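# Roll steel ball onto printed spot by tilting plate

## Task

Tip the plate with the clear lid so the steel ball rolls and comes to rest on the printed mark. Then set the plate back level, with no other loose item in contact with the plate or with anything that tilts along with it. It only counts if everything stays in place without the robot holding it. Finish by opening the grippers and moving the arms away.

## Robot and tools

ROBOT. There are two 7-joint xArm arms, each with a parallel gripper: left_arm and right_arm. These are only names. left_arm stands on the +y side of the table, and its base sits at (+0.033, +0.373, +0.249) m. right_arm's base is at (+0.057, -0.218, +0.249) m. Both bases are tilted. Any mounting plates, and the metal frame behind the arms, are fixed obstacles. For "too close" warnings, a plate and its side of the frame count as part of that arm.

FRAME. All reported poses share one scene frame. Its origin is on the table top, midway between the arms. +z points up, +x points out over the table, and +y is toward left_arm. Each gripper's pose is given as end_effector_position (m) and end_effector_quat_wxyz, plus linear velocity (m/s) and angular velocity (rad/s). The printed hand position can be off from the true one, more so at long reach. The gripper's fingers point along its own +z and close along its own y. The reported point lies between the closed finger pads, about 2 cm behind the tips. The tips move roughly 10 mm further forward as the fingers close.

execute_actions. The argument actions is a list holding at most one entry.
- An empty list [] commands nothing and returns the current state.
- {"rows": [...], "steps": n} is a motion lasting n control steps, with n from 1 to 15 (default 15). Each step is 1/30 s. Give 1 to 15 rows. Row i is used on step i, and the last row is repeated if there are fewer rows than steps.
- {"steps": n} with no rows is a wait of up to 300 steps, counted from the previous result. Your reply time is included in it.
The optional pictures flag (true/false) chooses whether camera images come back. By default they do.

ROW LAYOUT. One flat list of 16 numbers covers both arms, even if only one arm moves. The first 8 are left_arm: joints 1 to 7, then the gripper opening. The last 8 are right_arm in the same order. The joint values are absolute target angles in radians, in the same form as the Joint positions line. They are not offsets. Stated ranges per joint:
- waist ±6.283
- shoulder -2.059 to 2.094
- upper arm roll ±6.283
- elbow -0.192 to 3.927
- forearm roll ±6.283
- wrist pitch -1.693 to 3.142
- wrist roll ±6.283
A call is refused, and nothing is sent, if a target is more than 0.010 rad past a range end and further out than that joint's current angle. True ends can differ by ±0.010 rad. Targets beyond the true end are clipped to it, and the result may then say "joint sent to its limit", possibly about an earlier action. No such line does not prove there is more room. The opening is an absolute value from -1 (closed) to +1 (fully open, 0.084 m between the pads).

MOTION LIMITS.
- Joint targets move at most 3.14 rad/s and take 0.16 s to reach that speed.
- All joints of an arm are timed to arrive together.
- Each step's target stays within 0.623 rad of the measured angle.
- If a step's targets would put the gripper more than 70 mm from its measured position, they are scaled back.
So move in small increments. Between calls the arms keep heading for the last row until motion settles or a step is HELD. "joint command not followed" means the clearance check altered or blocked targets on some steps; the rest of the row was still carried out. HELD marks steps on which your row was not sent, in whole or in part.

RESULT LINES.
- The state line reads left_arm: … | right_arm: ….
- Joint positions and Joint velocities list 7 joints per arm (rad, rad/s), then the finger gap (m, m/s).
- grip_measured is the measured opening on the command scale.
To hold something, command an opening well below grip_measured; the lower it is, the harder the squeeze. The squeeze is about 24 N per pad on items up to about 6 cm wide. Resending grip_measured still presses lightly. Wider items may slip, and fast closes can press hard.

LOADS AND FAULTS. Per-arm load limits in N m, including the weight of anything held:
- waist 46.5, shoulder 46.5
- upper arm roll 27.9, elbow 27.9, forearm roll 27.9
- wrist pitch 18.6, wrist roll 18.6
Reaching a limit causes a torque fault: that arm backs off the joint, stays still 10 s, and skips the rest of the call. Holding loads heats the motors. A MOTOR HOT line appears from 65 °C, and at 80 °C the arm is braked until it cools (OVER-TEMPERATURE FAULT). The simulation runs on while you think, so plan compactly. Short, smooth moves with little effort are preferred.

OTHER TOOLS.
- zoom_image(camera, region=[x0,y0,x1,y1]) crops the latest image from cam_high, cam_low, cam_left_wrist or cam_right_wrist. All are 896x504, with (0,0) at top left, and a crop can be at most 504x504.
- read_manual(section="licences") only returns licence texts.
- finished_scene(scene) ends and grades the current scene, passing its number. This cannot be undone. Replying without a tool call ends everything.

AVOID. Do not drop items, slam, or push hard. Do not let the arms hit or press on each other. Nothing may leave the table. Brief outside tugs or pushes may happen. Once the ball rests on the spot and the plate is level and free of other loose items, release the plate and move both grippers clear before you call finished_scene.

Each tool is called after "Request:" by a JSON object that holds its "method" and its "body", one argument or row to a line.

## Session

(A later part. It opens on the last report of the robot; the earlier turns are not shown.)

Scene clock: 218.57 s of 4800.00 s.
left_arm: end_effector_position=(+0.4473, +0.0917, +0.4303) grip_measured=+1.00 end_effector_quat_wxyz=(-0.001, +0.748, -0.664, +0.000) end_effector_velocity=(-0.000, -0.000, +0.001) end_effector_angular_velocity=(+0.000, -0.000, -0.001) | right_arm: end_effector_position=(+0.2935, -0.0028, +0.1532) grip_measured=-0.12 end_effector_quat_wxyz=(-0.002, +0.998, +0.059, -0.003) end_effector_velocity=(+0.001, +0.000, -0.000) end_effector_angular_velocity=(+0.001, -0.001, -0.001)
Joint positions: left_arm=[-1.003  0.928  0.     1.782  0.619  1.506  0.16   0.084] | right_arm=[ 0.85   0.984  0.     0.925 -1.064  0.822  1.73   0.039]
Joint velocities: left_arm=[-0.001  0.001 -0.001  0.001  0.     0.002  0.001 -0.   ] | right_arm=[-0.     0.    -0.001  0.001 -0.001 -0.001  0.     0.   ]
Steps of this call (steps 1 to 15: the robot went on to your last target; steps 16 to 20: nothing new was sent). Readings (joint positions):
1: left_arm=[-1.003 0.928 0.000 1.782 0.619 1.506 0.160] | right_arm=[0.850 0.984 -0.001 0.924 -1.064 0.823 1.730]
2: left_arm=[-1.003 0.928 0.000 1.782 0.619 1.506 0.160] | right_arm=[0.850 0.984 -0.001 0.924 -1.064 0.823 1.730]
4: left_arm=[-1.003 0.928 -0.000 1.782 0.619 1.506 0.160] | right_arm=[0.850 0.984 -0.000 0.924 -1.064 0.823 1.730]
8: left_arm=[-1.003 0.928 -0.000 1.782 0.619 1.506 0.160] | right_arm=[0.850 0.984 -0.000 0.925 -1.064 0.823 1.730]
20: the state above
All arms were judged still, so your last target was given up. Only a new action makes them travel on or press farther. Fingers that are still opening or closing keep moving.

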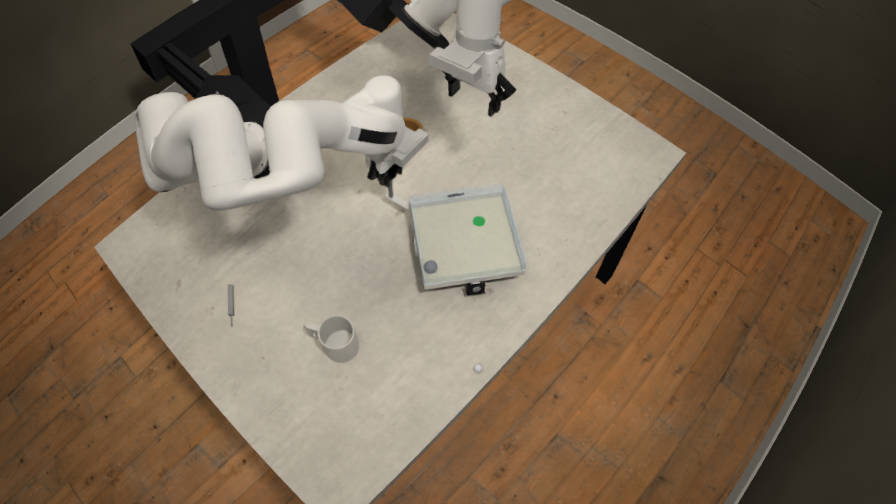

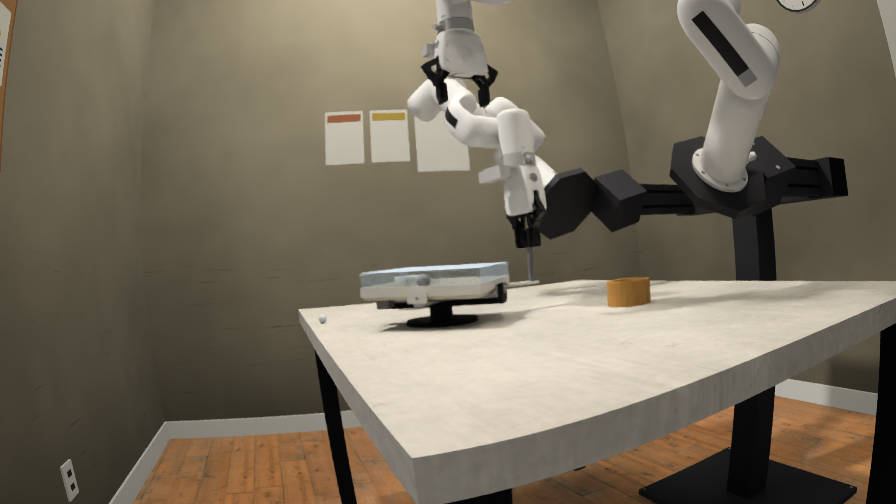

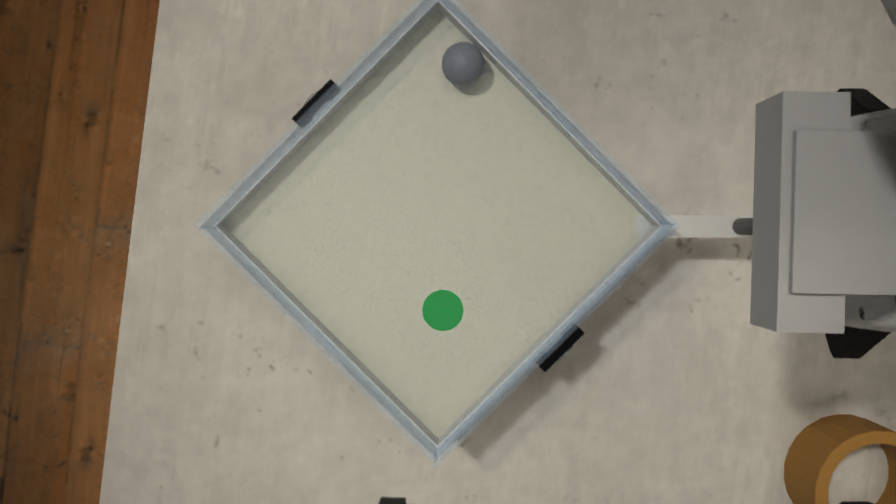

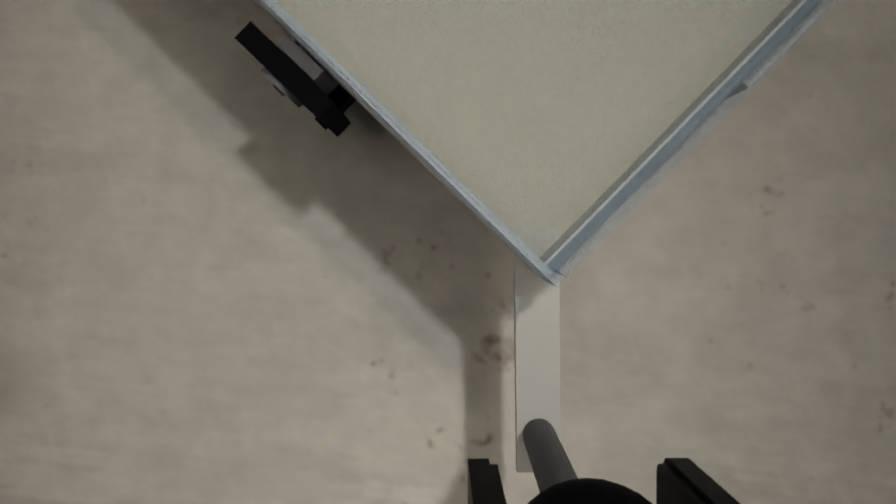

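Request:
{"method": "execute_actions", "body": {
  "actions": [
    {"rows":[[-1.003,0.928,0,1.782,0.619,1.506,0.16,1,0.851,0.9673,0,0.9163,-1.064,0.822,1.730,-0.7]],"steps":15}
  ]
}}

Request:
{"method": "execute_actions", "body": {
  "actions": [
    {"steps":30}
  ]
}}

Scene clock: 284.30 s of 4800.00 s.
left_arm: end_effector_position=(+0.4473, +0.0917, +0.4303) grip_measured=+1.00 end_effector_quat_wxyz=(-0.001, +0.748, -0.664, +0.000) end_effector_velocity=(-0.000, +0.001, -0.001) end_effector_angular_velocity=(+0.002, +0.002, +0.001) | right_arm: end_effector_position=(+0.2958, -0.0041, +0.1574) grip_measured=-0.12 end_effector_quat_wxyz=(-0.005, +0.998, +0.057, -0.000) end_effector_velocity=(+0.000, -0.001, -0.000) end_effector_angular_velocity=(-0.002, -0.000, -0.001)
Joint positions: left_arm=[-1.003  0.928 -0.     1.782  0.619  1.506  0.16   0.084] | right_arm=[ 0.851  0.967  0.001  0.917 -1.064  0.821  1.73   0.039]
Joint velocities: left_arm=[ 0.     0.     0.001 -0.    -0.002  0.002 -0.001  0.   ] | right_arm=[-0.    -0.002 -0.001 -0.002 -0.     0.001  0.    -0.   ]
Steps of this call (steps 1 to 160: nothing new was sent; then 59.90 s passed at rest; steps 161 to 175: all 15 steps of this action). Readings (joint positions):
161: left_arm=[-1.003 0.928 -0.000 1.782 0.619 1.506 0.160] | right_arm=[0.850 0.983 0.000 0.926 -1.064 0.822 1.730]
162: left_arm=[-1.003 0.928 -0.000 1.782 0.619 1.506 0.160] | right_arm=[0.850 0.981 -0.000 0.925 -1.064 0.822 1.730]
164: left_arm=[-1.003 0.928 0.000 1.782 0.619 1.506 0.160] | right_arm=[0.851 0.975 0.000 0.921 -1.064 0.821 1.730]
168: left_arm=[-1.003 0.928 -0.000 1.782 0.619 1.506 0.160] | right_arm=[0.851 0.969 0.001 0.918 -1.064 0.821 1.730]
175: the state above

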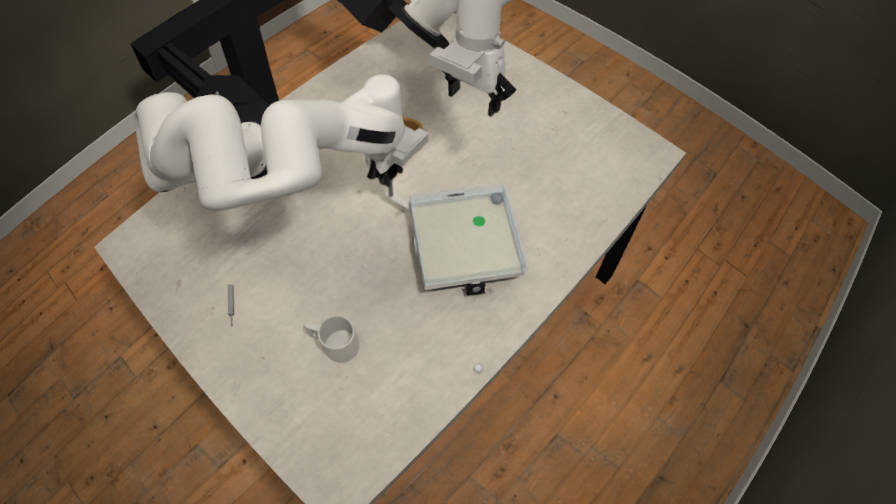

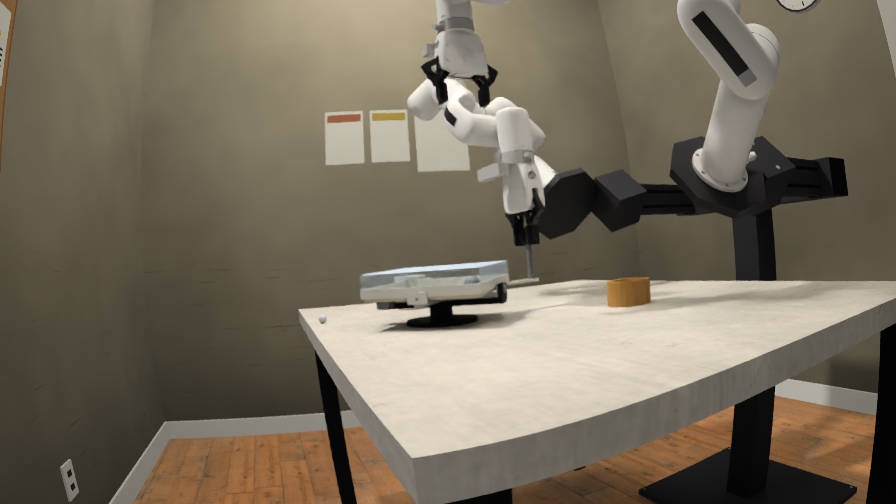

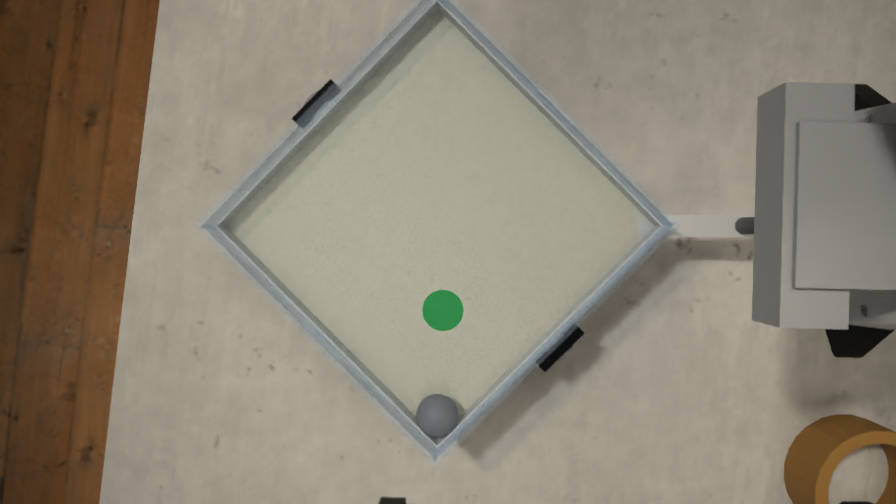

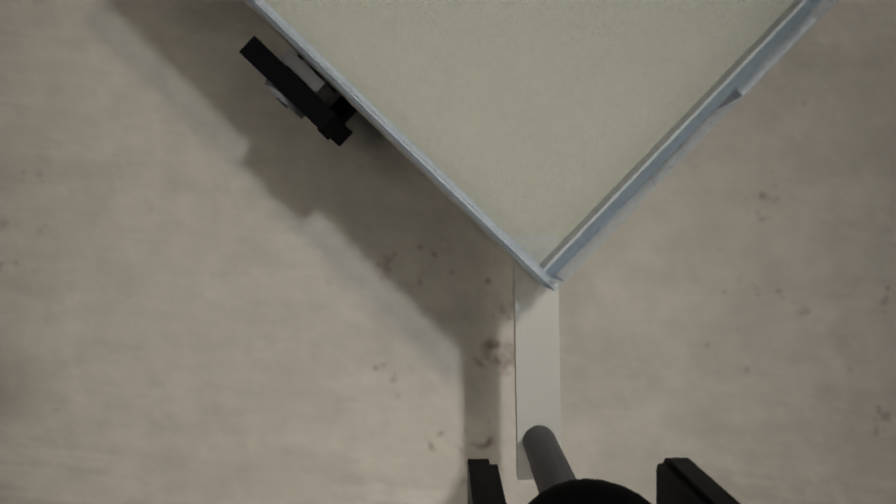

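Scene clock: 285.30 s of 4800.00 s.
left_arm: end_effector_position=(+0.4473, +0.0917, +0.4303) grip_measured=+1.00 end_effector_quat_wxyz=(-0.001, +0.748, -0.664, +0.000) end_effector_velocity=(+0.001, +0.000, +0.000) end_effector_angular_velocity=(-0.001, -0.001, +0.001) | right_arm: end_effector_position=(+0.2958, -0.0047, +0.1571) grip_measured=-0.12 end_effector_quat_wxyz=(-0.004, +0.998, +0.057, -0.001) end_effector_velocity=(-0.000, -0.000, -0.000) end_effector_angular_velocity=(+0.000, -0.001, +0.002)
Joint positions: left_arm=[-1.003  0.928  0.     1.782  0.619  1.506  0.16   0.084] | right_arm=[ 0.851  0.967  0.     0.916 -1.064  0.822  1.73   0.039]
Joint velocities: left_arm=[ 0.    -0.     0.     0.     0.001 -0.001 -0.    -0.   ] | right_arm=[ 0.     0.    -0.    -0.001 -0.002 -0.    -0.    -0.   ]
Steps of this call (steps 1 to 15: the robot went on to your last target; steps 16 to 30: nothing new was sent). Readings (joint positions):
1: left_arm=[-1.003 0.928 -0.000 1.782 0.619 1.506 0.160] | right_arm=[0.851 0.967 0.001 0.917 -1.064 0.821 1.730]
2: left_arm=[-1.003 0.928 -0.000 1.782 0.619 1.506 0.160] | right_arm=[0.851 0.967 0.001 0.917 -1.064 0.821 1.730]
4: left_arm=[-1.003 0.928 0.000 1.782 0.619 1.506 0.160] | right_arm=[0.851 0.967 0.001 0.917 -1.064 0.821 1.730]
8: left_arm=[-1.003 0.928 -0.000 1.782 0.619 1.506 0.160] | right_arm=[0.851 0.967 0.001 0.917 -1.064 0.821 1.730]
30: the state above
All arms were judged still, so your last target was given up. Only a new action makes them travel on or press farther. Fingers that are still opening or closing keep moving.

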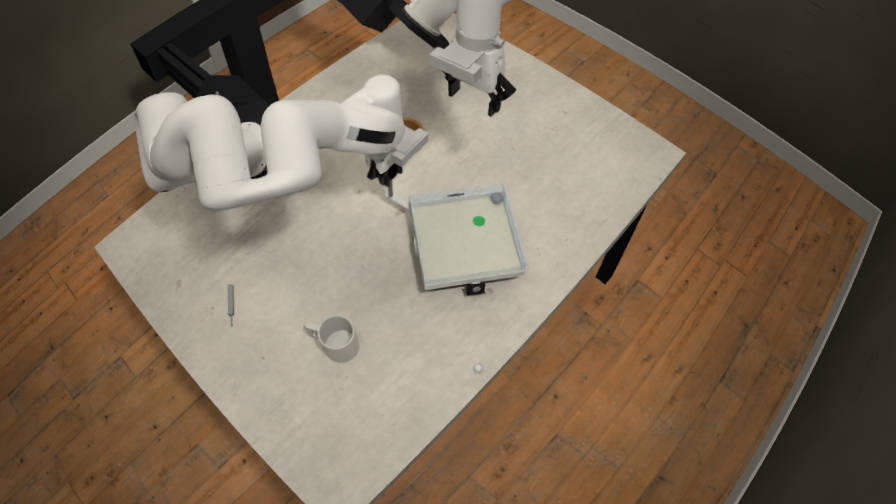

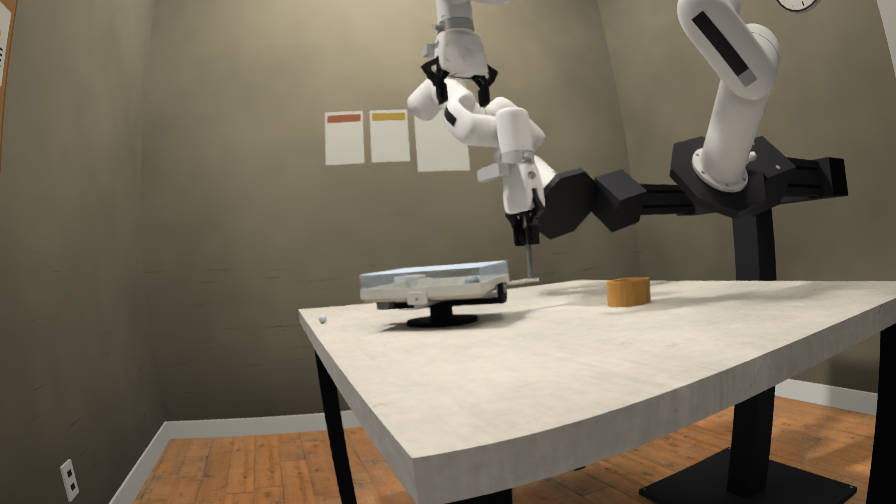

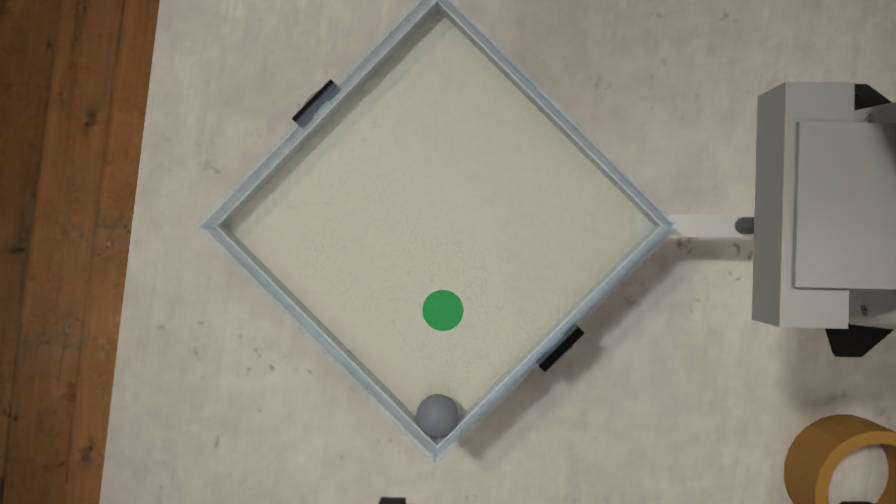

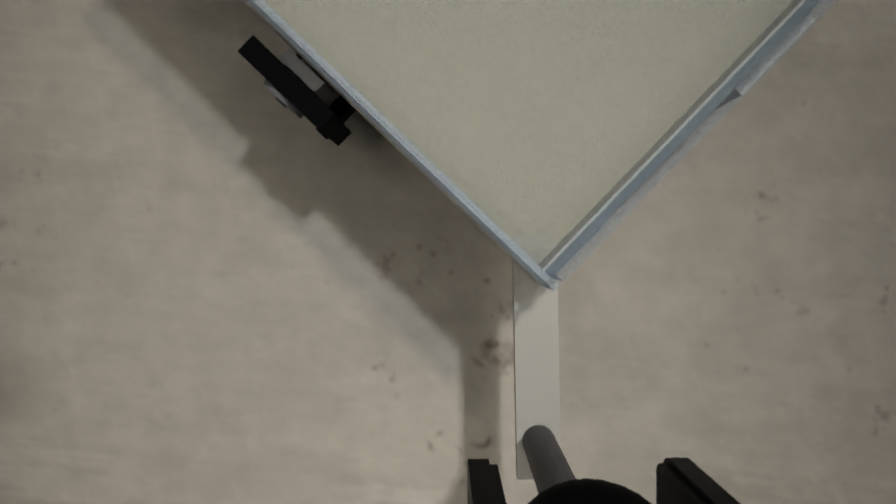

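Request:
{"method": "execute_actions", "body": {
  "actions": [
    {"rows":[[-1.003,0.928,0,1.782,0.619,1.506,0.16,1,0.848,0.9631,0,0.9125,-1.064,0.822,1.730,-0.7]],"steps":15}
  ],
  "pictures": false
}}

Request:
{"method": "execute_actions", "body": {
  "actions": [
    {"steps":30}
  ]
}}

Request:
{"method": "execute_actions", "body": {
  "actions": [
    {"steps":30}
  ]
}}

Scene clock: 303.50 s of 4800.00 s.
left_arm: end_effector_position=(+0.4473, +0.0917, +0.4303) grip_measured=+1.00 end_effector_quat_wxyz=(-0.001, +0.748, -0.664, +0.000) end_effector_velocity=(-0.001, -0.000, +0.000) end_effector_angular_velocity=(-0.001, +0.002, -0.000) | right_arm: end_effector_position=(+0.2960, -0.0059, +0.1572) grip_measured=-0.12 end_effector_quat_wxyz=(-0.004, +0.998, +0.056, -0.002) end_effector_velocity=(-0.000, -0.001, -0.000) end_effector_angular_velocity=(-0.002, +0.001, -0.001)
Joint positions: left_arm=[-1.003  0.928  0.     1.782  0.619  1.506  0.16   0.084] | right_arm=[ 0.848  0.963  0.     0.913 -1.064  0.822  1.73   0.039]
Joint velocities: left_arm=[ 0.     0.    -0.001  0.    -0.001  0.    -0.001  0.   ] | right_arm=[-0.    -0.001 -0.    -0.001  0.002  0.001 -0.    -0.   ]
Steps of this call (steps 1 to 90: nothing new was sent; then 14.70 s passed at rest; steps 91 to 105: all 15 steps of this action). Readings (joint positions):
91: left_arm=[-1.003 0.928 0.000 1.782 0.619 1.506 0.160] | right_arm=[0.851 0.967 0.000 0.916 -1.064 0.822 1.730]
92: left_arm=[-1.003 0.928 0.000 1.782 0.619 1.506 0.160] | right_arm=[0.851 0.967 0.000 0.916 -1.064 0.822 1.730]
94: left_arm=[-1.003 0.928 0.000 1.782 0.619 1.506 0.160] | right_arm=[0.849 0.965 0.000 0.915 -1.064 0.822 1.730]
98: left_arm=[-1.003 0.928 -0.000 1.782 0.619 1.506 0.160] | right_arm=[0.848 0.963 0.001 0.913 -1.064 0.821 1.730]
105: the state above

Scene clock: 304.50 s of 4800.00 s.
left_arm: end_effector_position=(+0.4473, +0.0917, +0.4303) grip_measured=+1.00 end_effector_quat_wxyz=(-0.001, +0.748, -0.664, +0.000) end_effector_velocity=(+0.000, -0.000, +0.000) end_effector_angular_velocity=(-0.002, -0.001, +0.000) | right_arm: end_effector_position=(+0.2959, -0.0063, +0.1570) grip_measured=-0.12 end_effector_quat_wxyz=(-0.004, +0.998, +0.056, -0.002) end_effector_velocity=(-0.000, -0.000, -0.000) end_effector_angular_velocity=(-0.001, +0.001, +0.001)
Joint positions: left_arm=[-1.003  0.928  0.     1.782  0.619  1.506  0.16   0.084] | right_arm=[ 0.848  0.963  0.     0.913 -1.064  0.822  1.73   0.039]
Joint velocities: left_arm=[ 0.    -0.    -0.     0.     0.001 -0.002 -0.    -0.   ] | right_arm=[ 0.     0.    -0.    -0.001  0.    -0.    -0.    -0.   ]
Steps of this call (steps 1 to 15: the robot went on to your last target; steps 16 to 30: nothing new was sent). Readings (joint positions):
1: left_arm=[-1.003 0.928 -0.000 1.782 0.619 1.506 0.160] | right_arm=[0.848 0.963 0.000 0.913 -1.064 0.822 1.730]
2: left_arm=[-1.003 0.928 -0.000 1.782 0.619 1.506 0.160] | right_arm=[0.848 0.963 0.000 0.913 -1.064 0.822 1.730]
4: left_arm=[-1.003 0.928 0.000 1.782 0.619 1.506 0.160] | right_arm=[0.848 0.963 0.000 0.913 -1.064 0.822 1.730]
8: left_arm=[-1.003 0.928 -0.000 1.782 0.619 1.506 0.160] | right_arm=[0.848 0.963 0.000 0.913 -1.064 0.822 1.730]
30: the state above
All arms were judged still, so your last target was given up. Only a new action makes them travel on or press farther. Fingers that are still opening or closing keep moving.

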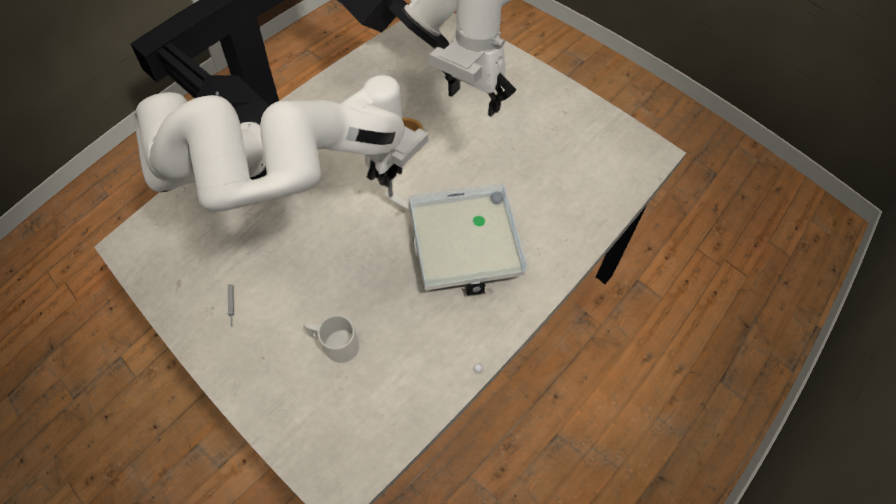

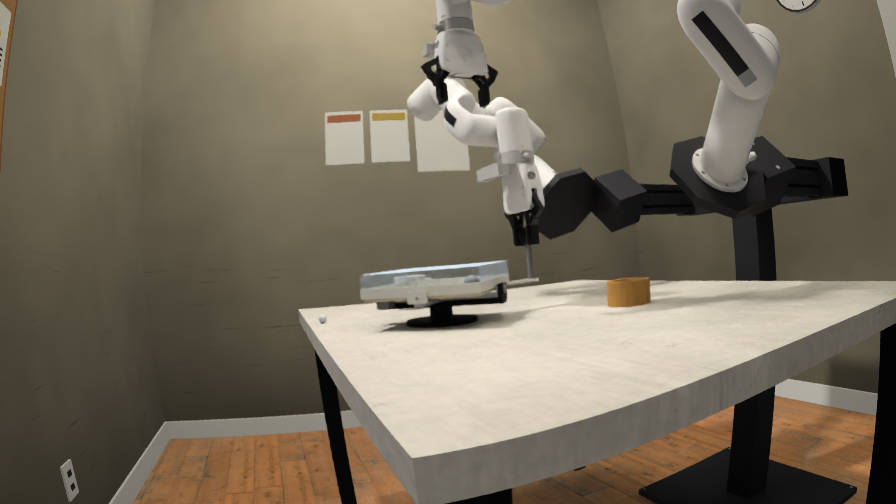

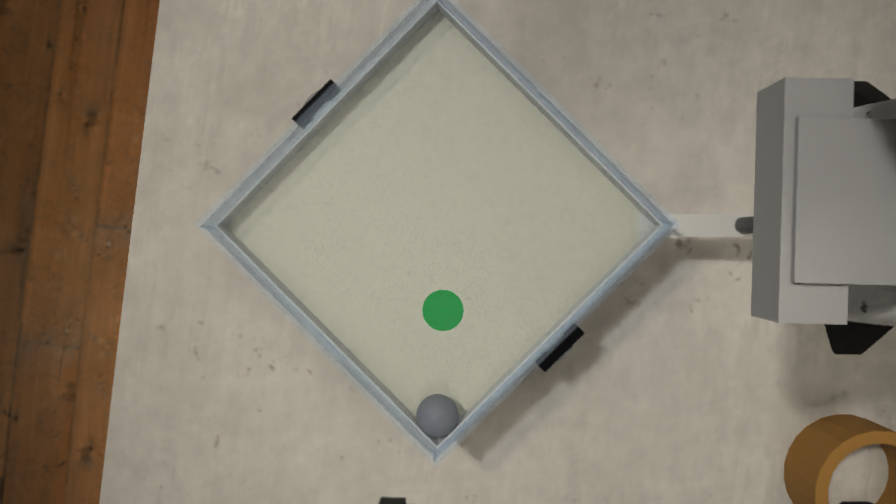

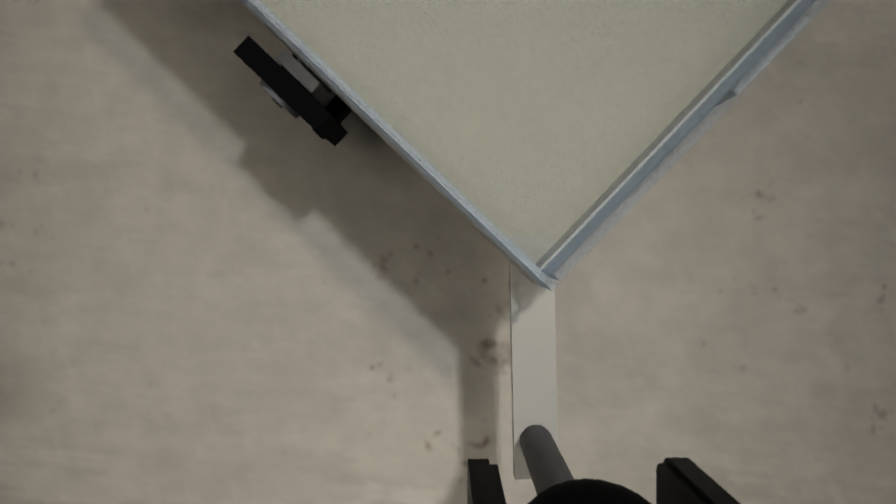

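Scene clock: 305.50 s of 4800.00 s.
left_arm: end_effector_position=(+0.4473, +0.0917, +0.4303) grip_measured=+1.00 end_effector_quat_wxyz=(-0.001, +0.748, -0.664, +0.000) end_effector_velocity=(-0.001, -0.000, +0.000) end_effector_angular_velocity=(-0.001, +0.003, -0.002) | right_arm: end_effector_position=(+0.2959, -0.0063, +0.1570) grip_measured=-0.12 end_effector_quat_wxyz=(-0.004, +0.998, +0.056, -0.002) end_effector_velocity=(+0.000, -0.000, -0.000) end_effector_angular_velocity=(-0.000, -0.000, -0.001)
Joint positions: left_arm=[-1.003  0.928 -0.     1.782  0.619  1.506  0.16   0.084] | right_arm=[ 0.848  0.963 -0.     0.912 -1.064  0.822  1.73   0.039]
Joint velocities: left_arm=[ 0.     0.    -0.001  0.    -0.002  0.     0.001  0.   ] | right_arm=[-0.    -0.    -0.001 -0.    -0.001  0.     0.001 -0.   ]
Steps of this call (steps 1 to 30: nothing new was sent). Readings (joint positions):
1: left_arm=[-1.003 0.928 0.000 1.782 0.619 1.506 0.160] | right_arm=[0.848 0.963 0.000 0.913 -1.064 0.822 1.730]
2: left_arm=[-1.003 0.928 0.000 1.782 0.619 1.506 0.160] | right_arm=[0.848 0.963 0.000 0.913 -1.064 0.822 1.730]
4: left_arm=[-1.003 0.928 -0.000 1.782 0.619 1.506 0.160] | right_arm=[0.848 0.963 0.000 0.913 -1.064 0.822 1.730]
8: left_arm=[-1.003 0.928 -0.000 1.782 0.619 1.506 0.160] | right_arm=[0.848 0.963 0.000 0.913 -1.064 0.822 1.730]
30: the state above

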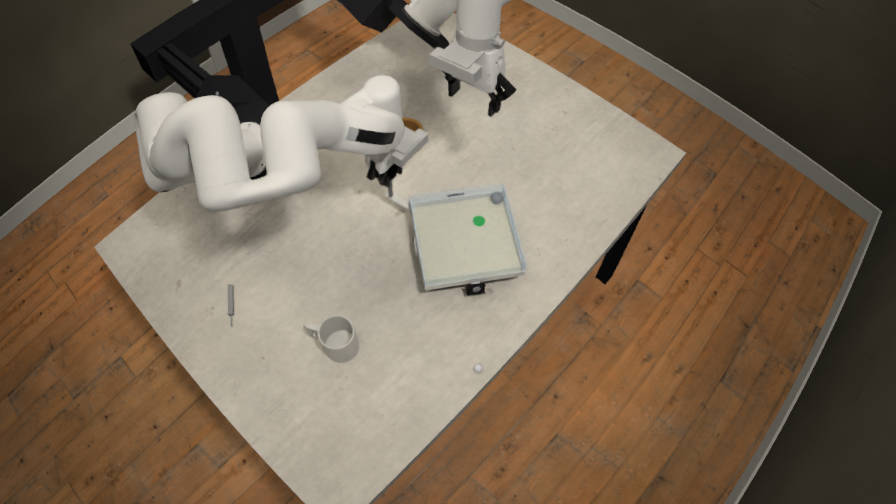

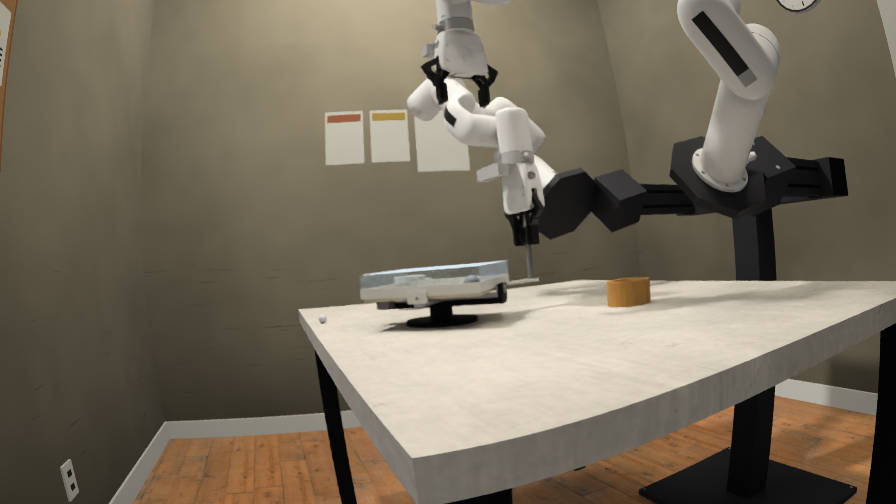

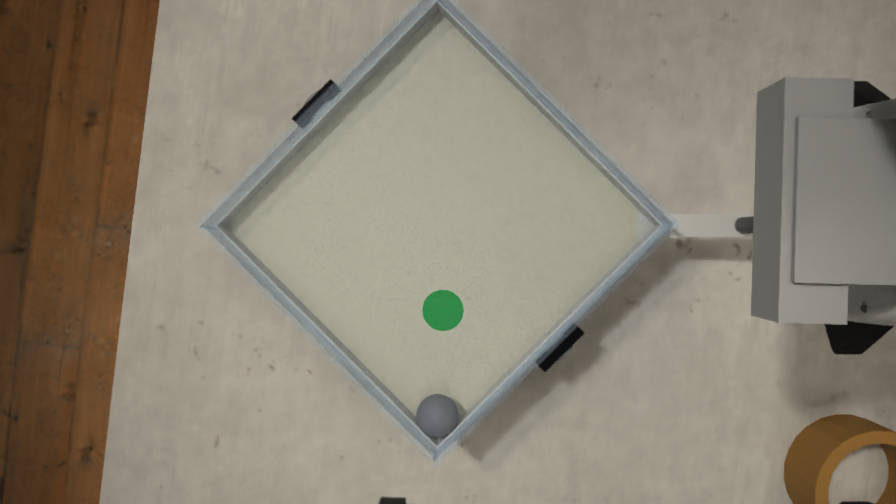

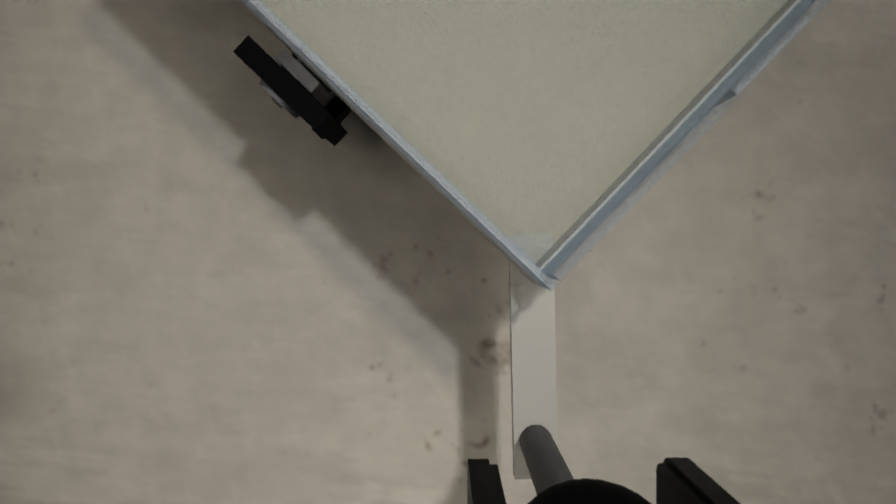

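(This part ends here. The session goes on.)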